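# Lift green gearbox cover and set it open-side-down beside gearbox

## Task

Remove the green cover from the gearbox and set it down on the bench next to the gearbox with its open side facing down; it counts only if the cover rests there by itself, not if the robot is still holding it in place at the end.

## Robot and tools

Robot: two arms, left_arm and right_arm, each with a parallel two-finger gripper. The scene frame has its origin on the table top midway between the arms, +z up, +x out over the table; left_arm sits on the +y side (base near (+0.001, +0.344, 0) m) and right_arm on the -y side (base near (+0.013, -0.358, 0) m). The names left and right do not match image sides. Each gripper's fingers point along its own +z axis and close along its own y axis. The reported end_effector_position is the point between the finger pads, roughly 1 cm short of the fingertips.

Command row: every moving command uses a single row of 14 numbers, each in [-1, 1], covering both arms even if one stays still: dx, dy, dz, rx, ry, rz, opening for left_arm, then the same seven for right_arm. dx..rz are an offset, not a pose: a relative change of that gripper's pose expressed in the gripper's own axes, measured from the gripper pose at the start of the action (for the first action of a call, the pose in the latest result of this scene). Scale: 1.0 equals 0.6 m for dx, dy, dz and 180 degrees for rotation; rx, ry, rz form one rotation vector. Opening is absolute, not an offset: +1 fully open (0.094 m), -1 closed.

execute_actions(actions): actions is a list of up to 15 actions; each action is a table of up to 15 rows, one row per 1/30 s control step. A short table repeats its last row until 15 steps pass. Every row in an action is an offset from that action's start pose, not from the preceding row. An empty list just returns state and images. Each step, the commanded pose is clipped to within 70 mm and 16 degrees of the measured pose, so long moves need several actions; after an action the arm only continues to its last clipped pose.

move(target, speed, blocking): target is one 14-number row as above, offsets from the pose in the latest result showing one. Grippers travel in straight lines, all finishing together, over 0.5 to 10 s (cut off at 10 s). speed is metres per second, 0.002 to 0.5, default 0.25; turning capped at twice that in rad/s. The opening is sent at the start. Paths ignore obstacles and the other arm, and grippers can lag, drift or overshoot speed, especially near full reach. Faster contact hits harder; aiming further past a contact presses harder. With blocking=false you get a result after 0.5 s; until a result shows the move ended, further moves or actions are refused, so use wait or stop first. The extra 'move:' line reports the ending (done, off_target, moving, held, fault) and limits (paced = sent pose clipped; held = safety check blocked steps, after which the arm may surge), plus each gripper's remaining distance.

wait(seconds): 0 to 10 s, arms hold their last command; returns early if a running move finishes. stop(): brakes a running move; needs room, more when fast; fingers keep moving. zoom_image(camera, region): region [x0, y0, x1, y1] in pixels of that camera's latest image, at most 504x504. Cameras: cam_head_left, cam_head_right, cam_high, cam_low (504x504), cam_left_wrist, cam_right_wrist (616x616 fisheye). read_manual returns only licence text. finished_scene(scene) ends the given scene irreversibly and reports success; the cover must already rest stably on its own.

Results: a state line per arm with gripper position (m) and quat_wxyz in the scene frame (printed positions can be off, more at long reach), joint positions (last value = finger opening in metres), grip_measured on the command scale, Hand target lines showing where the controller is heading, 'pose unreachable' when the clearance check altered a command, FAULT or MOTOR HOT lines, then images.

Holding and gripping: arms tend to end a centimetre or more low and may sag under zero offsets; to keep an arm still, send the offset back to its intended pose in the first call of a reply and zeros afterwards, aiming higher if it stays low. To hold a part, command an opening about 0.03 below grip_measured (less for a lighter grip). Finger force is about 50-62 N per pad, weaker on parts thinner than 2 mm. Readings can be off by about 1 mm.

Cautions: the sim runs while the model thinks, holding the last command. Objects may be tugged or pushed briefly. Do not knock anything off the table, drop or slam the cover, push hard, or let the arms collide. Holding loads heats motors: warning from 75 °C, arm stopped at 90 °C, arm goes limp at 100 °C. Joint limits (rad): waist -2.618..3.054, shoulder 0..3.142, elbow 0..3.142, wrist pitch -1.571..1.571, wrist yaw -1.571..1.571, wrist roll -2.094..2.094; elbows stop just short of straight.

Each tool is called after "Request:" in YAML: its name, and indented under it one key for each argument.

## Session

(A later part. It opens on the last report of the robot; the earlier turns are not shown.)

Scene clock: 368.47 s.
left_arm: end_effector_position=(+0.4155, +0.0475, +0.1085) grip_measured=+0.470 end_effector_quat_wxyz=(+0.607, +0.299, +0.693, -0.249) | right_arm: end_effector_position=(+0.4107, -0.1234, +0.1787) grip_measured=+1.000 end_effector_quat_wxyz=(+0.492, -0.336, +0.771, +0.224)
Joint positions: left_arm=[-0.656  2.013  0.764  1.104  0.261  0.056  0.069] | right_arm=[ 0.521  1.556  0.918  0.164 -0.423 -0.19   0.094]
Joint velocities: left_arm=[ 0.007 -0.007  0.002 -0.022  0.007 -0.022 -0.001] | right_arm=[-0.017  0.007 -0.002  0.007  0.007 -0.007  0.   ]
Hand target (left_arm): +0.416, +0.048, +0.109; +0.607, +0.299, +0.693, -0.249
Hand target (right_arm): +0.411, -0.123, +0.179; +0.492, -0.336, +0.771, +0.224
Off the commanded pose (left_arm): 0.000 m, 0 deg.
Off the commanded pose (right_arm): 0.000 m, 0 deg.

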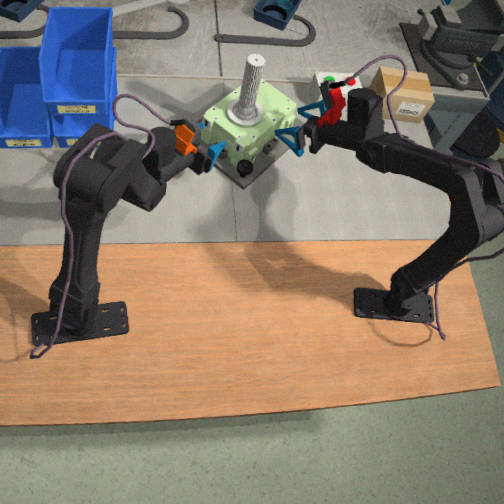

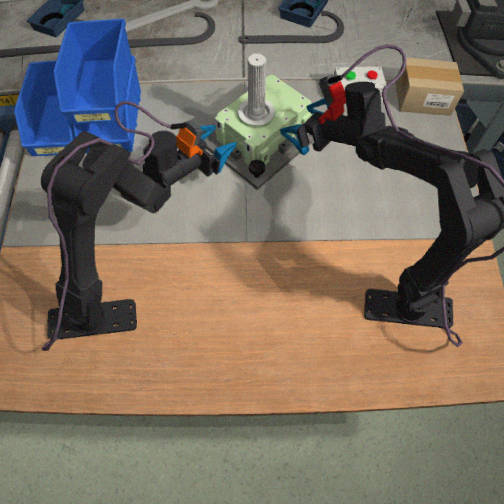

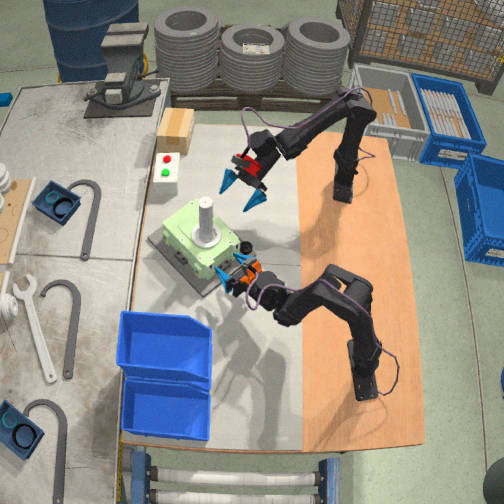

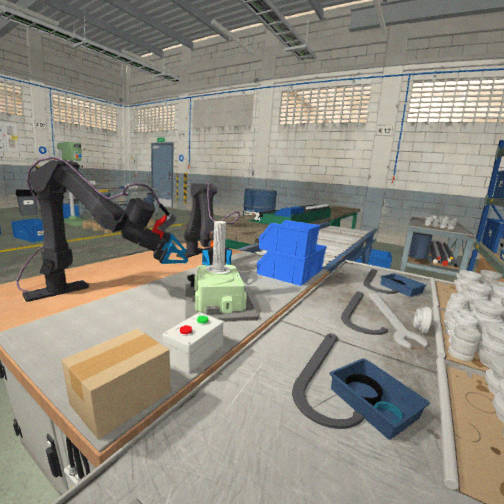

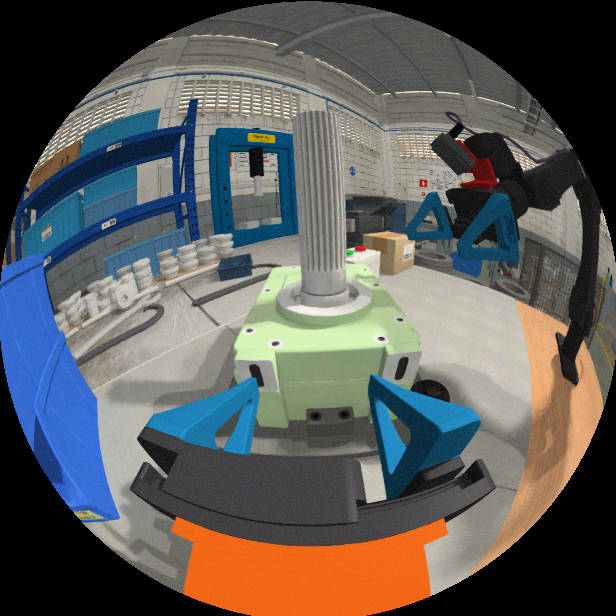

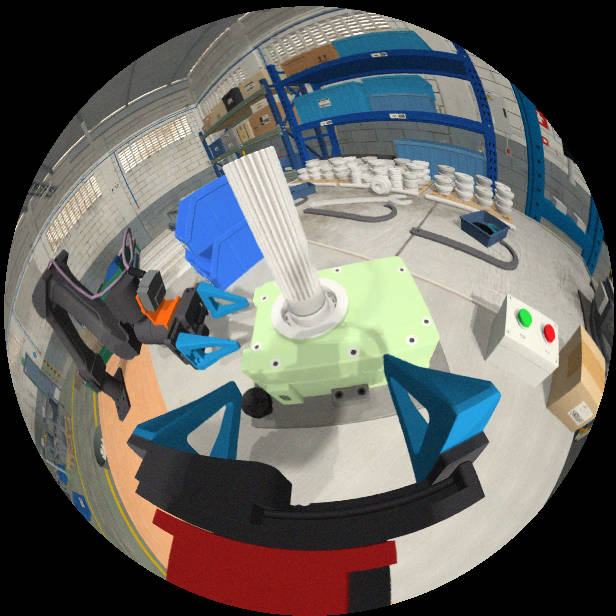

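Request:
execute_actions:
  actions:
    - [[0.04,0,0,0,0,0,0.468, 0,0,0,0,0,0,1],[0.04,0,0,0,0,0,0.468, 0,0,0,0,0,0,1],[0.04,0,0,0,0,0,0.468, 0,0,0,0,0,0,1],[0.017,0,0,0,0,0,0.468, 0,0,0,0,0,0,1]]
    - [[0,0,0,0,0,0,0.468, 0,0,0,0,0,0,1]]

Request:
zoom_image:
  camera: "cam_left_wrist"
  region: [210, 310, 430, 440]

Scene clock: 369.73 s.
left_arm: end_effector_position=(+0.4157, +0.0474, +0.0987) grip_measured=+0.470 end_effector_quat_wxyz=(+0.609, +0.298, +0.692, -0.249) | right_arm: end_effector_position=(+0.4107, -0.1234, +0.1787) grip_measured=+1.000 end_effector_quat_wxyz=(+0.492, -0.336, +0.771, +0.224)
Joint positions: left_arm=[-0.656  2.055  0.76   1.155  0.261  0.056  0.069] | right_arm=[ 0.521  1.556  0.918  0.164 -0.423 -0.19   0.094]
Joint velocities: left_arm=[ 0.002  0.002  0.002 -0.022  0.007 -0.007  0.   ] | right_arm=[-0.027 -0.012  0.002  0.051  0.022 -0.051  0.   ]
Hand target (left_arm): +0.416, +0.047, +0.099; +0.609, +0.298, +0.692, -0.249
Hand target (right_arm): +0.411, -0.123, +0.179; +0.492, -0.336, +0.771, +0.224
Off the commanded pose (left_arm): 0.000 m, 0 deg.
Off the commanded pose (right_arm): 0.000 m, 0 deg.

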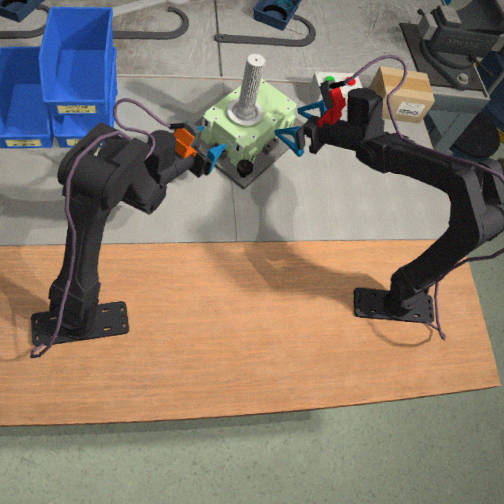

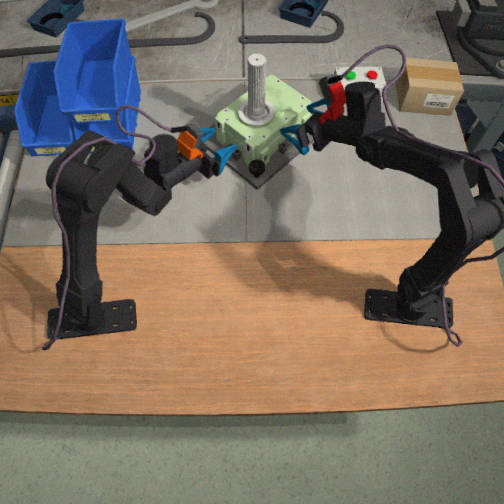

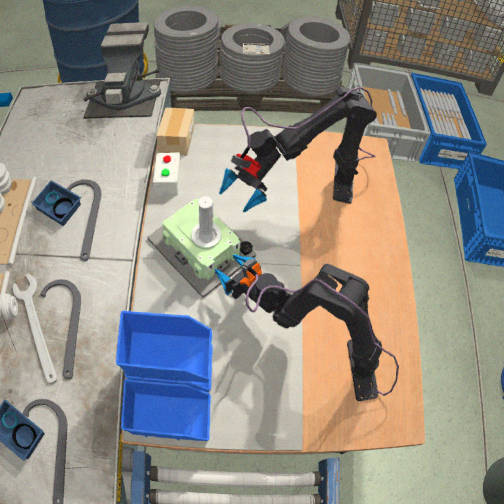

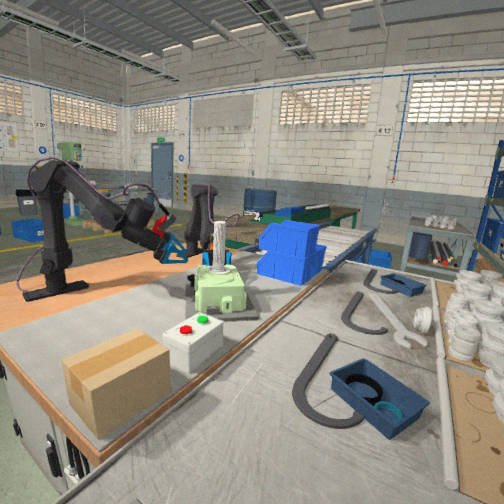

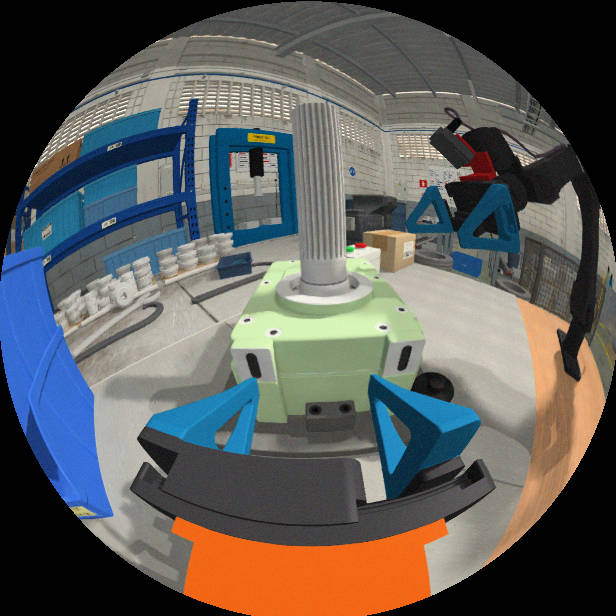

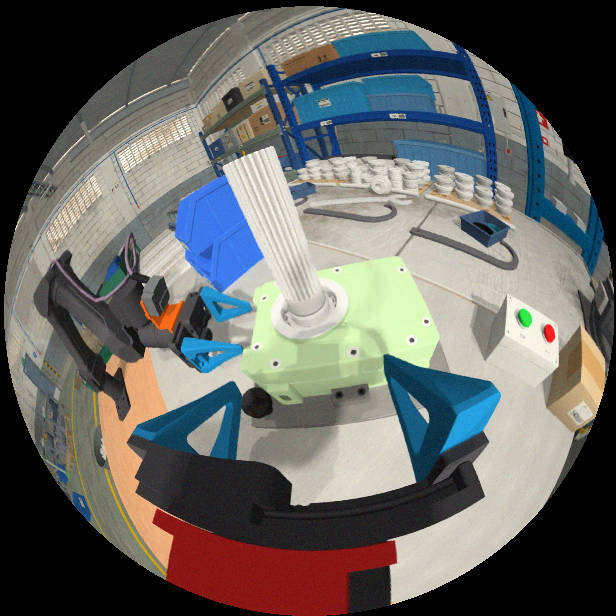

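Region (210, 310, 430, 440) of cam_left_wrist's 616x616 image, scaled by 2.291, with more detail than that image has; it fills the top 298 rows of this view, and the rest is white.

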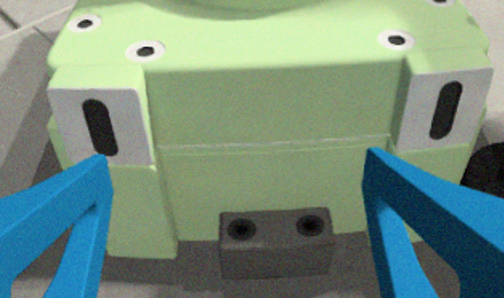

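Request:
execute_actions:
  actions:
    - [[-0.0078,0,0.0191,0,0,0,0.468, 0,0,0,0,0,0,1]]
    - [[0,0,0,0,0,0,0.468, 0,0,0,0,0,0,1]]

Request:
zoom_image:
  camera: "cam_left_wrist"
  region: [210, 310, 430, 440]

Scene clock: 371.07 s.
left_arm: end_effector_position=(+0.4231, +0.0436, +0.1090) grip_measured=+0.470 end_effector_quat_wxyz=(+0.618, +0.297, +0.684, -0.249) | right_arm: end_effector_position=(+0.4107, -0.1234, +0.1787) grip_measured=+1.000 end_effector_quat_wxyz=(+0.492, -0.336, +0.771, +0.224)
Joint positions: left_arm=[-0.656  2.055  0.794  1.145  0.258  0.056  0.069] | right_arm=[ 0.521  1.556  0.918  0.164 -0.423 -0.19   0.094]
Joint velocities: left_arm=[ 0.007  0.002 -0.002 -0.022 -0.081 -0.037 -0.   ] | right_arm=[-0.007  0.002  0.002 -0.081 -0.022 -0.066  0.   ]
Hand target (left_arm): +0.423, +0.044, +0.109; +0.618, +0.297, +0.684, -0.249
Hand target (right_arm): +0.411, -0.123, +0.179; +0.492, -0.336, +0.771, +0.224
Off the commanded pose (left_arm): 0.000 m, 0 deg.
Off the commanded pose (right_arm): 0.000 m, 0 deg.

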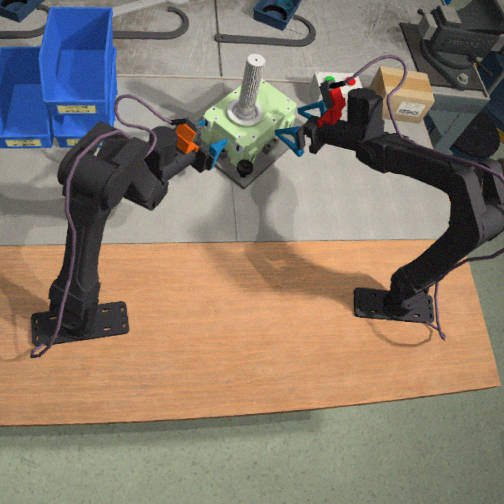

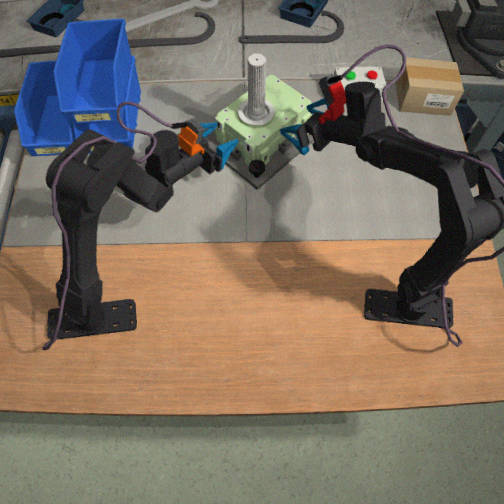

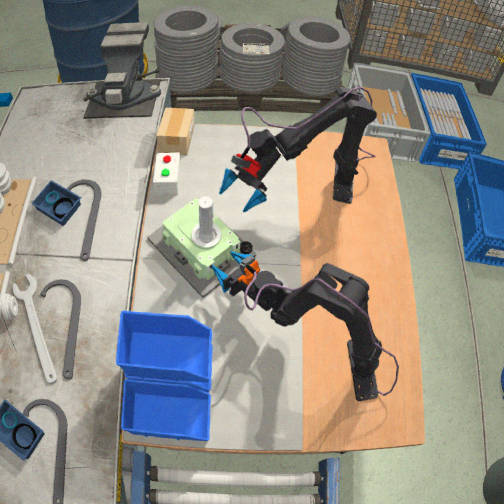

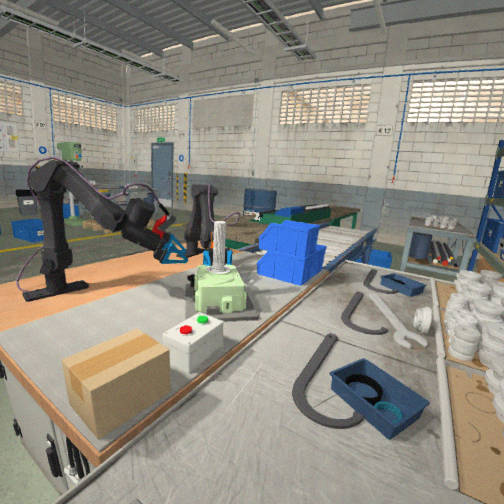

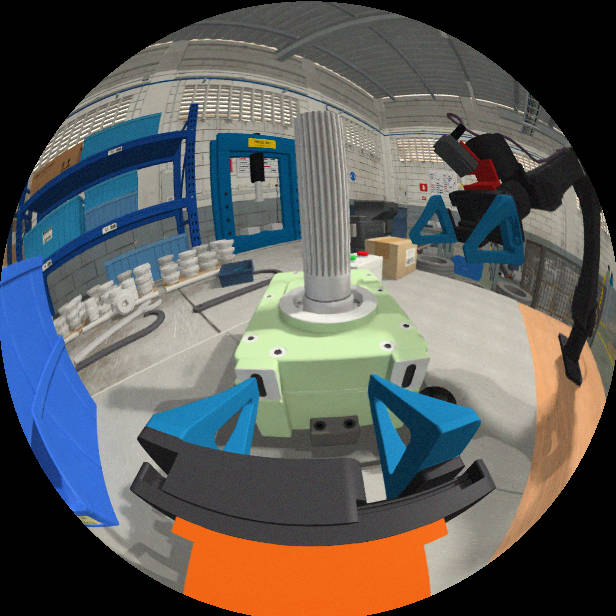

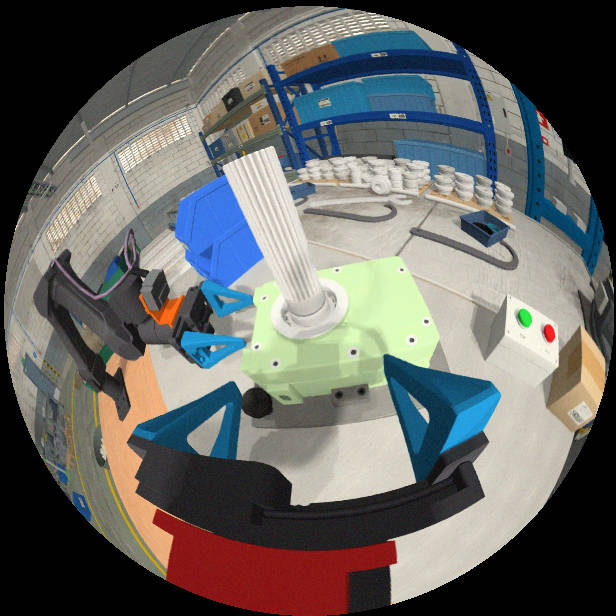

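Region (210, 310, 430, 440) of cam_left_wrist's 616x616 image, scaled by 2.291, with more detail than that image has; it fills the top 298 rows of this view, and the rest is white.

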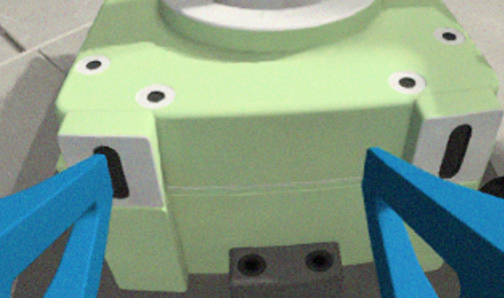

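Request:
execute_actions:
  actions:
    - [[0.04,0,0,0,0,0,0.468, 0,0,0,0,0,0,1],[0.04,0,0,0,0,0,0.468, 0,0,0,0,0,0,1],[0.04,0,0,0,0,0,0.468, 0,0,0,0,0,0,1],[0.014,0,0,0,0,0,0.468, 0,0,0,0,0,0,1]]
    - [[0,0,0,0,0,0,0.468, 0,0,0,0,0,0,1]]

Request:
zoom_image:
  camera: "cam_left_wrist"
  region: [210, 310, 430, 440]

Scene clock: 372.40 s.
left_arm: end_effector_position=(+0.4230, +0.0436, +0.0985) grip_measured=+0.470 end_effector_quat_wxyz=(+0.618, +0.297, +0.684, -0.249) | right_arm: end_effector_position=(+0.4107, -0.1234, +0.1787) grip_measured=+1.000 end_effector_quat_wxyz=(+0.492, -0.336, +0.771, +0.224)
Joint positions: left_arm=[-0.656  2.096  0.792  1.189  0.258  0.056  0.069] | right_arm=[ 0.521  1.556  0.918  0.164 -0.423 -0.19   0.094]
Joint velocities: left_arm=[ 0.022 -0.007 -0.012 -0.037  0.022 -0.037  0.001] | right_arm=[-0.007 -0.007 -0.017  0.037  0.007 -0.051  0.   ]
Hand target (left_arm): +0.423, +0.044, +0.098; +0.618, +0.297, +0.684, -0.249
Hand target (right_arm): +0.411, -0.123, +0.179; +0.492, -0.336, +0.771, +0.224
Off the commanded pose (left_arm): 0.000 m, 0 deg.
Off the commanded pose (right_arm): 0.000 m, 0 deg.

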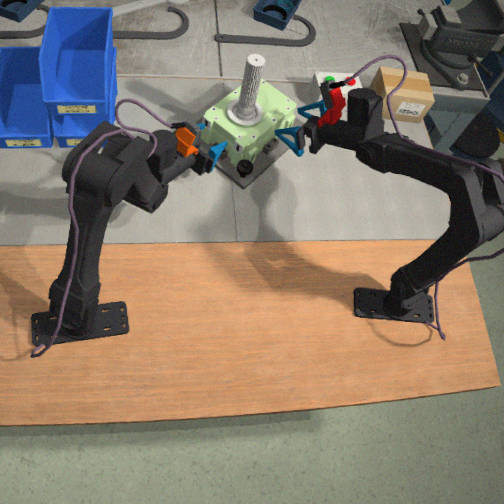

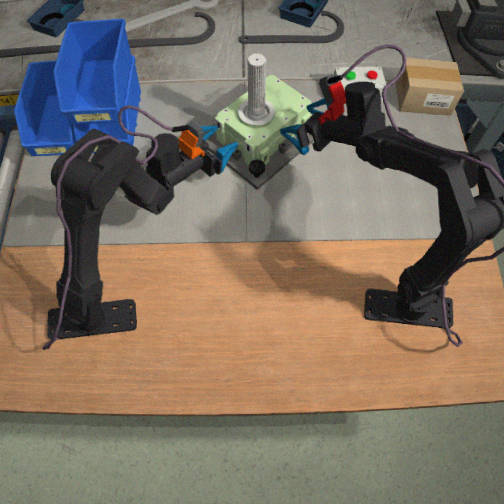

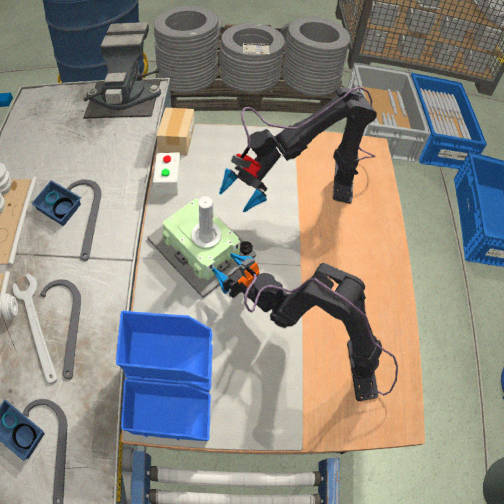

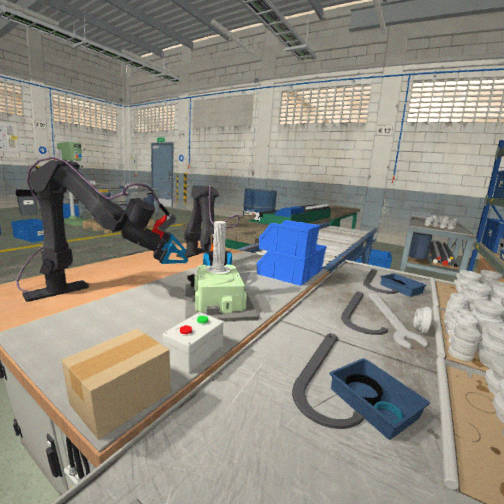

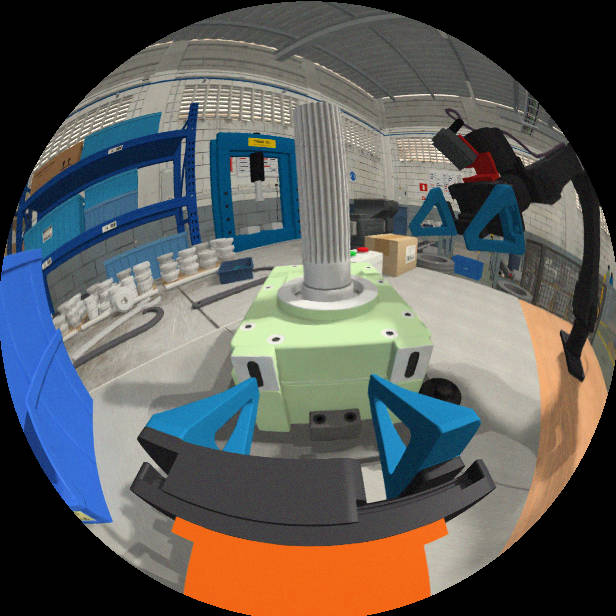

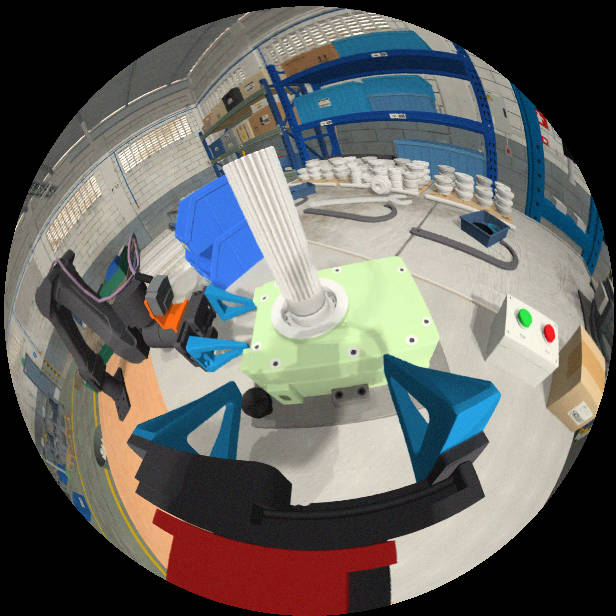

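Region (210, 310, 430, 440) of cam_left_wrist's 616x616 image, scaled by 2.291, with more detail than that image has; it fills the top 298 rows of this view, and the rest is white.

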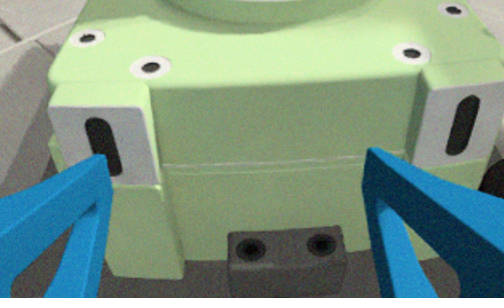

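Request:
execute_actions:
  actions:
    - [[0.026,0,0.009,0,0,0,0.468, 0,0,0,0,0,0,1],[0.026,0,0.009,0,0,0,0.468, 0,0,0,0,0,0,1],[-0.034,0,0.009,0,0,0,0.468, 0,0,0,0,0,0,1],[-0.034,0,0.009,0,0,0,0.468, 0,0,0,0,0,0,1],[0.021,0,0.009,0,0,0,0.468, 0,0,0,0,0,0,1],[0.021,0,0.009,0,0,0,0.468, 0,0,0,0,0,0,1],[-0.029,0,0.009,0,0,0,0.468, 0,0,0,0,0,0,1],[-0.029,0,0.009,0,0,0,0.468, 0,0,0,0,0,0,1],[0.014,0,0.009,0,0,0,0.468, 0,0,0,0,0,0,1],[0.014,0,0.009,0,0,0,0.468, 0,0,0,0,0,0,1],[-0.02,0,0.009,0,0,0,0.468, 0,0,0,0,0,0,1],[-0.02,0,0.009,0,0,0,0.468, 0,0,0,0,0,0,1],[0.006,0,0.009,0,0,0,0.468, 0,0,0,0,0,0,1],[-0.004,0,0.009,0,0,0,0.468, 0,0,0,0,0,0,1]]
    - [[0,0,0,0,0,0,0.468, 0,0,0,0,0,0,1]]

Request:
zoom_image:
  camera: "cam_left_wrist"
  region: [210, 310, 430, 440]

Scene clock: 375.20 s.
left_arm: end_effector_position=(+0.4242, +0.0430, +0.0991) grip_measured=+0.470 end_effector_quat_wxyz=(+0.618, +0.296, +0.684, -0.249) | right_arm: end_effector_position=(+0.4107, -0.1234, +0.1787) grip_measured=+1.000 end_effector_quat_wxyz=(+0.492, -0.336, +0.771, +0.224)
Joint positions: left_arm=[-0.656  2.097  0.797  1.184  0.258  0.056  0.069] | right_arm=[ 0.521  1.556  0.918  0.164 -0.423 -0.19   0.094]
Joint velocities: left_arm=[ 0.012  0.012 -0.002 -0.007 -0.051  0.022  0.   ] | right_arm=[-0.027 -0.002 -0.007 -0.007  0.11  -0.037  0.   ]
Hand target (left_arm): +0.424, +0.043, +0.099; +0.618, +0.296, +0.684, -0.249
Hand target (right_arm): +0.411, -0.123, +0.179; +0.492, -0.336, +0.771, +0.224
Off the commanded pose (left_arm): 0.000 m, 0 deg.
Off the commanded pose (right_arm): 0.000 m, 0 deg.

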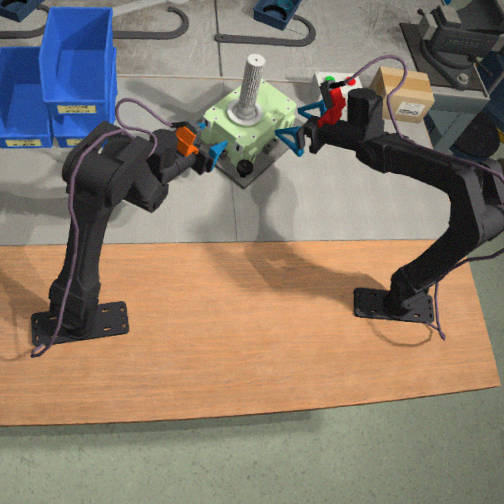

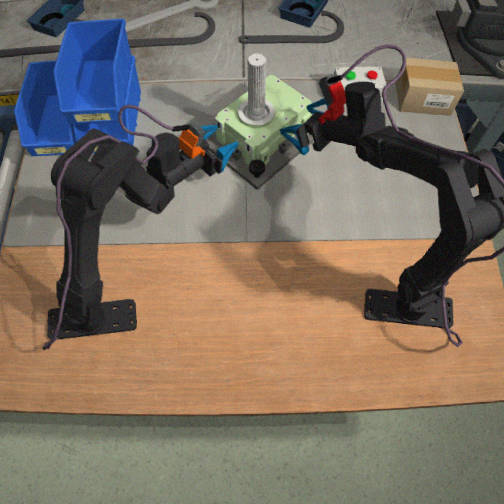

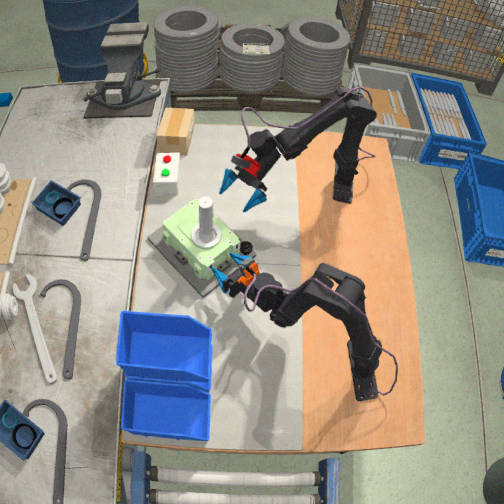

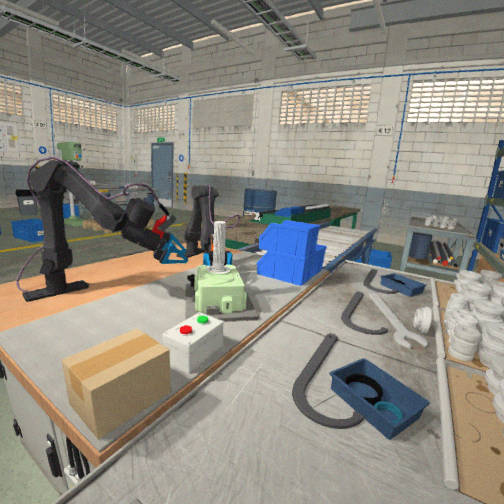

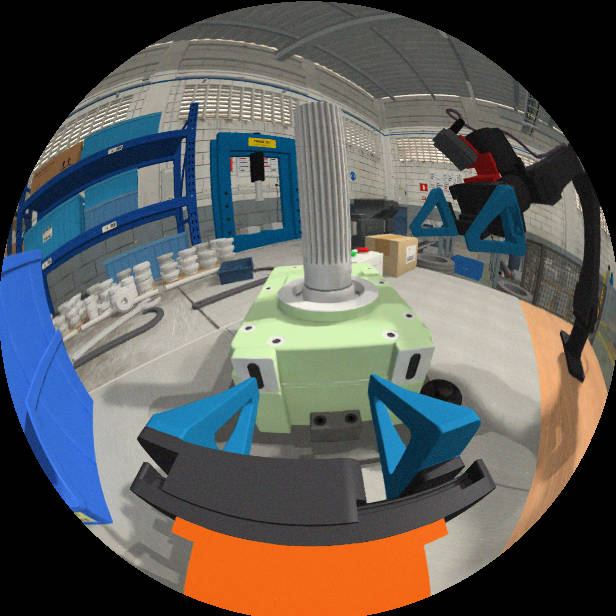

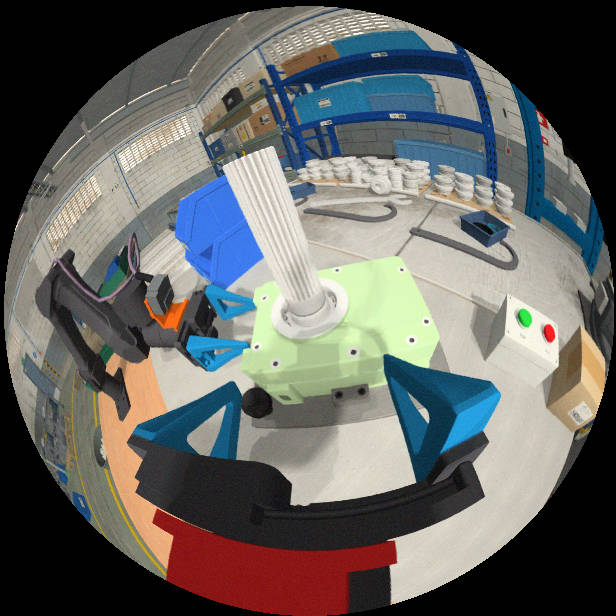

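Region (210, 310, 430, 440) of cam_left_wrist's 616x616 image, scaled by 2.291, with more detail than that image has; it fills the top 298 rows of this view, and the rest is white.

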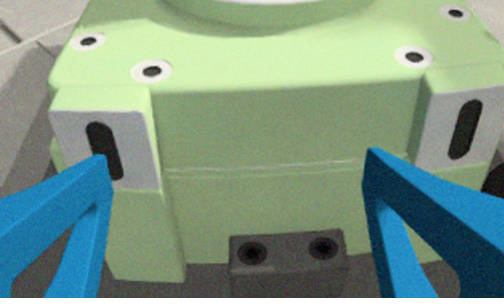

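Request:
execute_actions:
  actions:
    - [[-0.004,0,0.025,0,0,0,0.468, 0,0,0,0,0,0,1],[-0.004,0,0.025,0,0,0,0.468, 0,0,0,0,0,0,1],[-0.004,0,0.025,0,0,0,0.468, 0,0,0,0,0,0,1],[-0.002,0,0.015,0,0,0,0.468, 0,0,0,0,0,0,1]]

Request:
zoom_image:
  camera: "cam_left_wrist"
  region: [210, 310, 430, 440]

Scene clock: 376.50 s.
left_arm: end_effector_position=(+0.4286, +0.0405, +0.1017) grip_measured=+0.470 end_effector_quat_wxyz=(+0.621, +0.296, +0.682, -0.249) | right_arm: end_effector_position=(+0.4107, -0.1234, +0.1787) grip_measured=+1.000 end_effector_quat_wxyz=(+0.492, -0.336, +0.771, +0.224)
Joint positions: left_arm=[-0.656  2.104  0.819  1.176  0.257  0.055  0.069] | right_arm=[ 0.521  1.556  0.918  0.164 -0.423 -0.19   0.094]
Joint velocities: left_arm=[-0.012  0.012  0.012  0.007 -0.022  0.007 -0.   ] | right_arm=[-0.022 -0.002 -0.007 -0.022  0.037 -0.081  0.   ]
Hand target (left_arm): +0.430, +0.037, +0.099; +0.619, +0.296, +0.684, -0.249
Hand target (right_arm): +0.411, -0.123, +0.179; +0.492, -0.336, +0.771, +0.224
Off the commanded pose (left_arm): 0.005 m, 0 deg.
Off the commanded pose (right_arm): 0.000 m, 0 deg.

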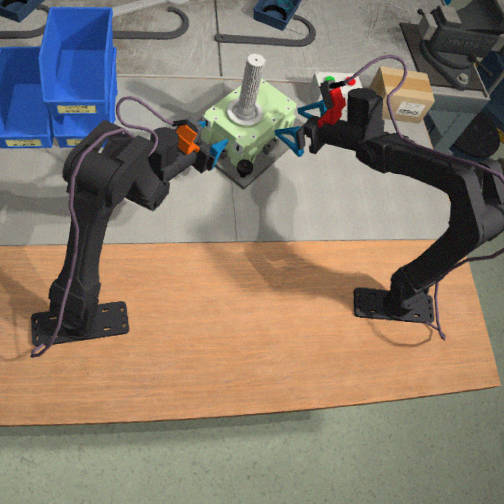

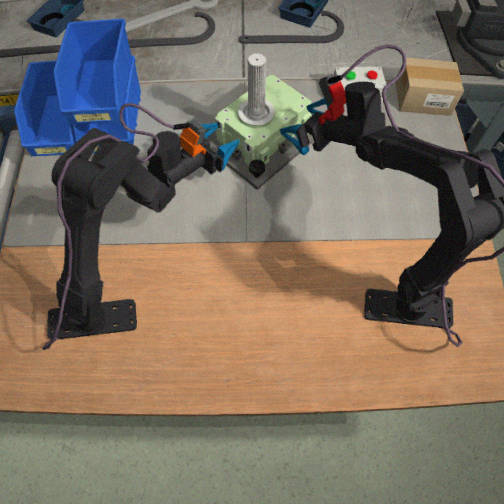

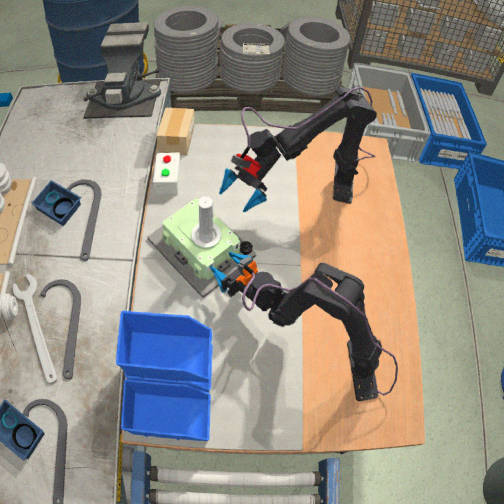

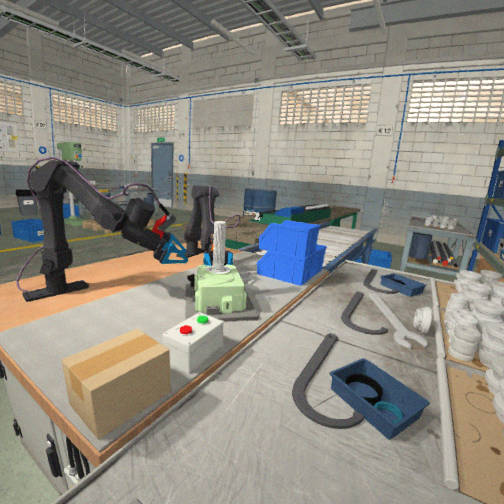

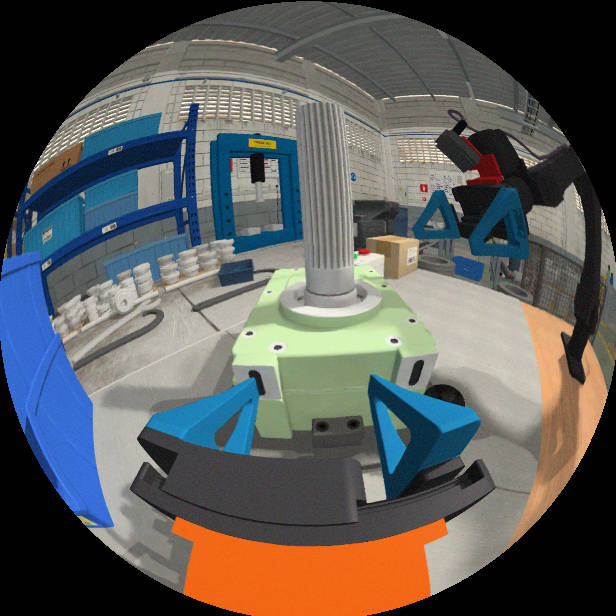

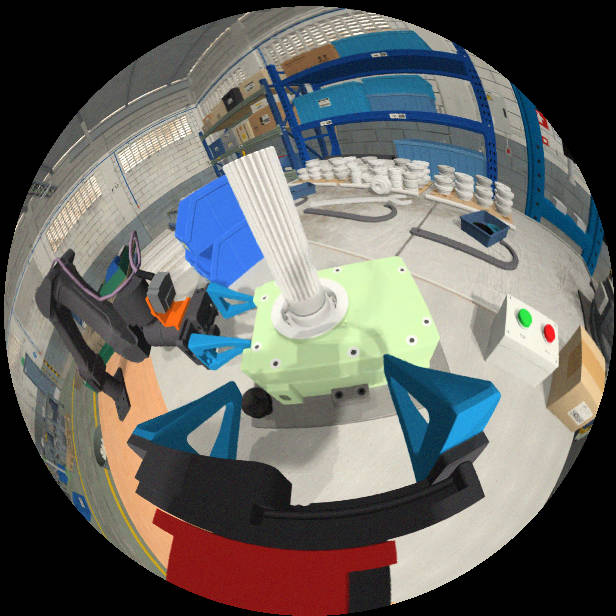

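Region (210, 310, 430, 440) of cam_left_wrist's 616x616 image, scaled by 2.291, with more detail than that image has; it fills the top 298 rows of this view, and the rest is white.

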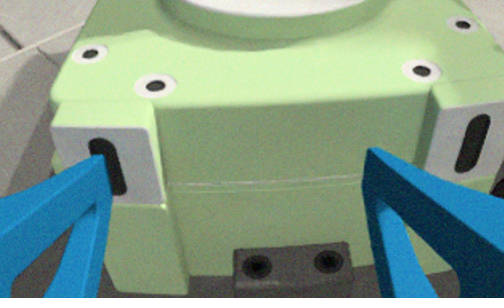

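Request:
execute_actions:
  actions: []

Scene clock: 377.53 s.
left_arm: end_effector_position=(+0.4286, +0.0405, +0.1017) grip_measured=+0.470 end_effector_quat_wxyz=(+0.621, +0.296, +0.682, -0.249) | right_arm: end_effector_position=(+0.4107, -0.1234, +0.1787) grip_measured=+1.000 end_effector_quat_wxyz=(+0.492, -0.336, +0.771, +0.224)
Joint positions: left_arm=[-0.656  2.104  0.819  1.176  0.257  0.055  0.069] | right_arm=[ 0.521  1.556  0.918  0.164 -0.423 -0.19   0.094]
Joint velocities: left_arm=[ 0.002 -0.012 -0.012  0.007  0.066 -0.037 -0.001] | right_arm=[-0.007  0.007  0.017  0.037  0.022  0.022  0.   ]
Hand target (left_arm): +0.430, +0.037, +0.099; +0.619, +0.296, +0.684, -0.249
Hand target (right_arm): +0.411, -0.123, +0.179; +0.492, -0.336, +0.771, +0.224
Off the commanded pose (left_arm): 0.005 m, 0 deg.
Off the commanded pose (right_arm): 0.000 m, 0 deg.

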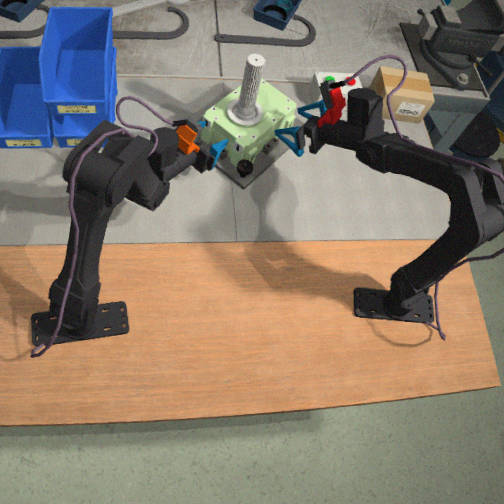

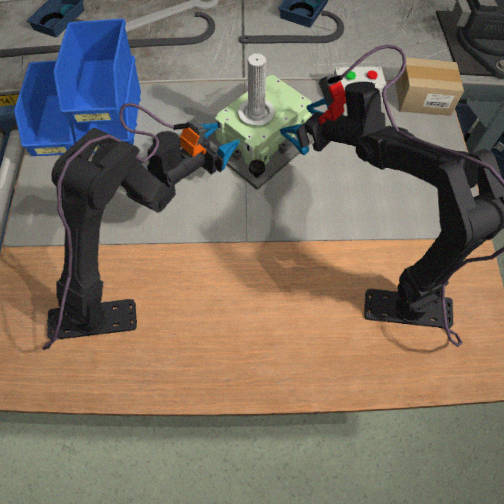

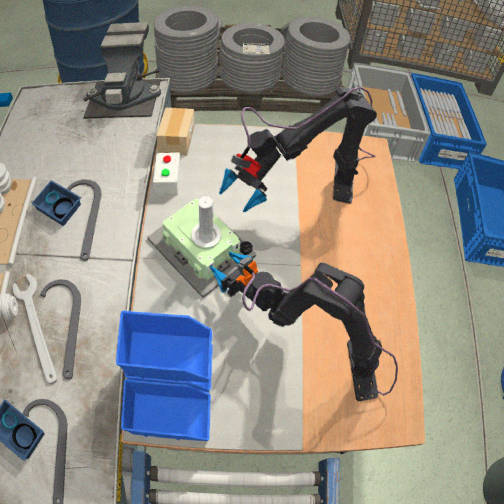

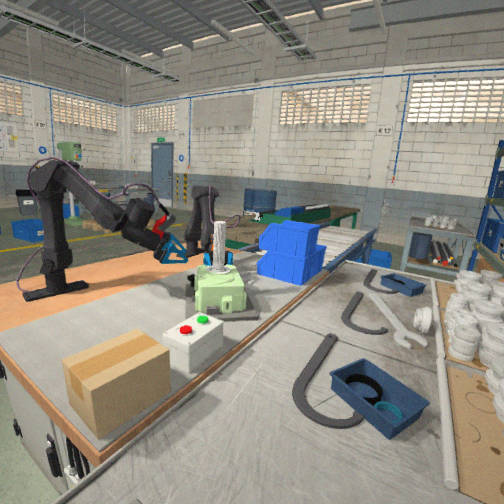

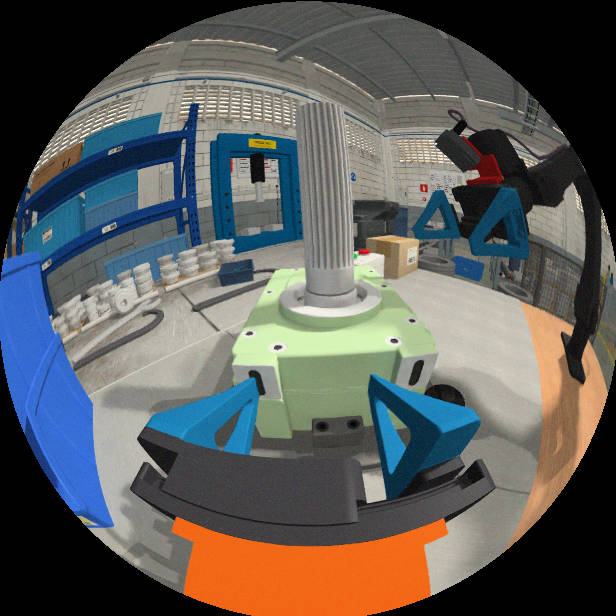

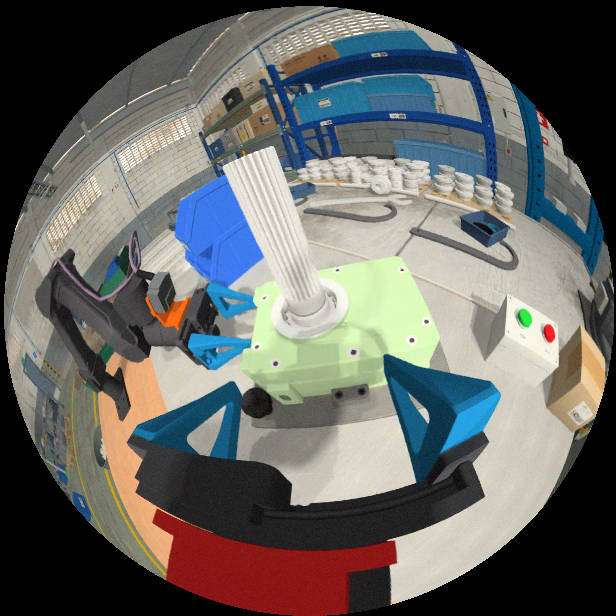

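Request:
zoom_image:
  camera: "cam_low"
  region: [180, 250, 270, 330]

Request:
zoom_image:
  camera: "cam_left_wrist"
  region: [220, 290, 480, 470]

Region (180, 250, 270, 330) of cam_low's 504x504 image, scaled by 5.600, with more detail than that image has.

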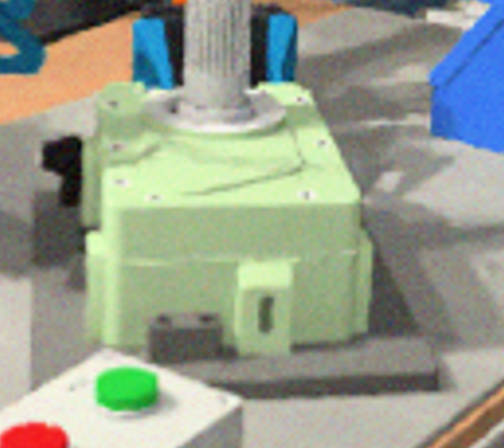

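Region (220, 290, 480, 470) of cam_left_wrist's 616x616 image, scaled by 1.938, with more detail than that image has; it fills the top 349 rows of this view, and the rest is white.

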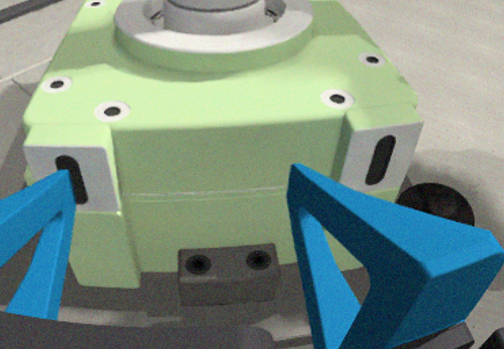

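Request:
execute_actions:
  actions:
    - [[-0.0097,0,0.0124,0,0,0,0.468,0,0,0,0,0,0,1]]

Scene clock: 381.93 s.
left_arm: end_effector_position=(+0.4286, +0.0405, +0.1017) grip_measured=+0.470 end_effector_quat_wxyz=(+0.621, +0.296, +0.682, -0.249) | right_arm: end_effector_position=(+0.4107, -0.1234, +0.1787) grip_measured=+1.000 end_effector_quat_wxyz=(+0.492, -0.336, +0.771, +0.224)
Joint positions: left_arm=[-0.656  2.104  0.819  1.176  0.257  0.055  0.069] | right_arm=[ 0.521  1.556  0.918  0.164 -0.423 -0.19   0.094]
Joint velocities: left_arm=[ 0.002 -0.007 -0.022 -0.007 -0.007  0.051  0.001] | right_arm=[-0.007 -0.012 -0.002  0.022  0.037  0.022  0.   ]
Hand target (left_arm): +0.434, +0.035, +0.107; +0.621, +0.296, +0.682, -0.249
Hand target (right_arm): +0.411, -0.123, +0.179; +0.492, -0.336, +0.771, +0.224
Off the commanded pose (left_arm): 0.010 m, 0 deg.
Off the commanded pose (right_arm): 0.000 m, 0 deg.

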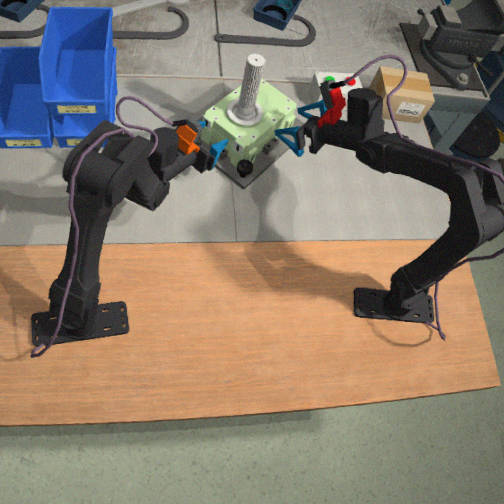

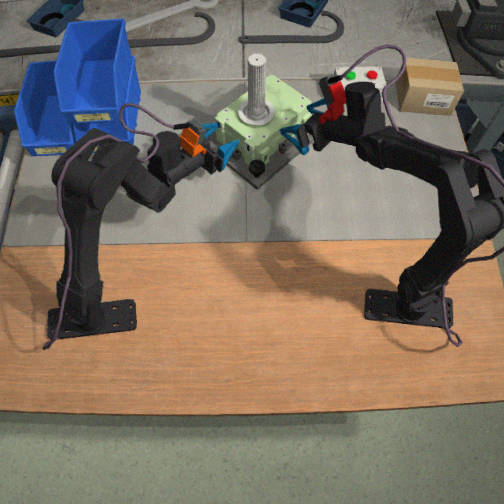

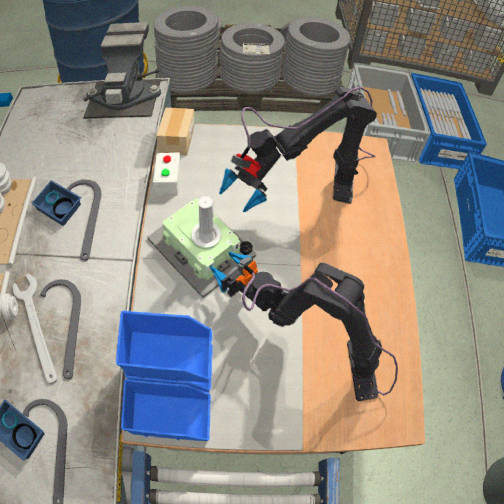

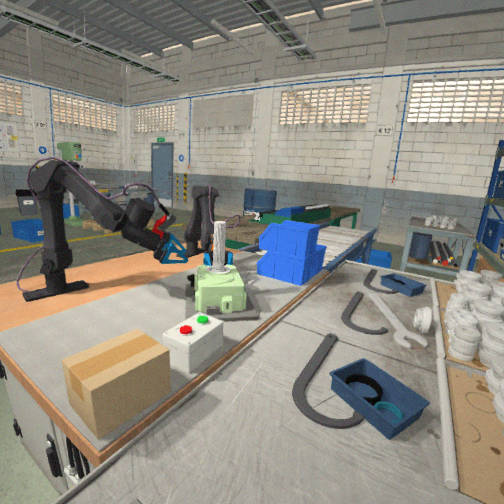

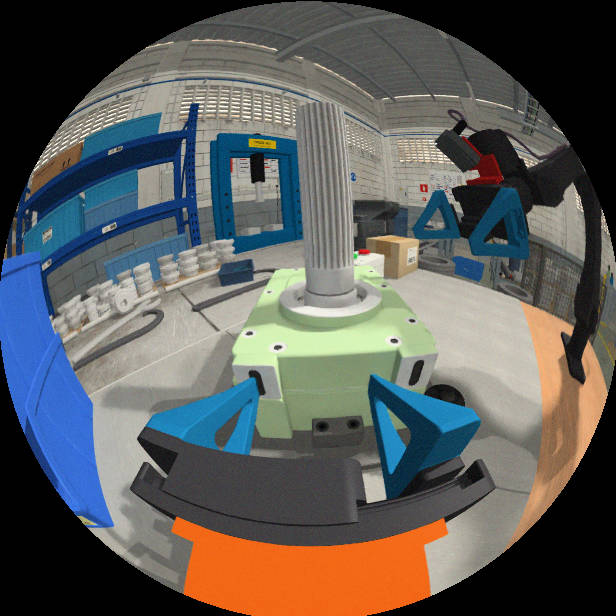

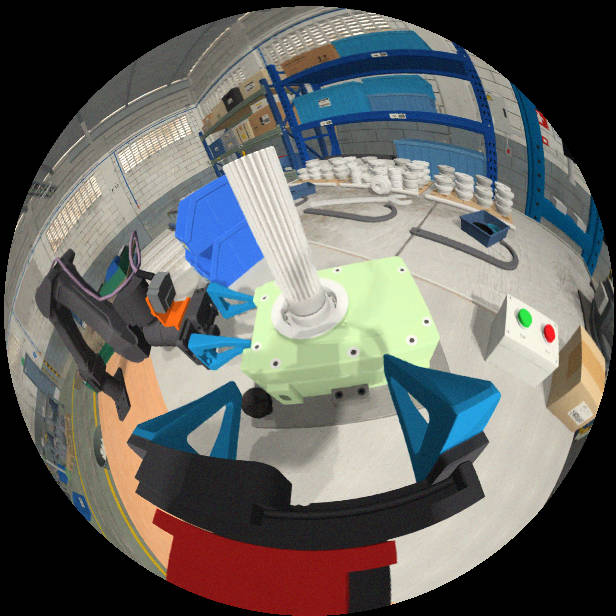

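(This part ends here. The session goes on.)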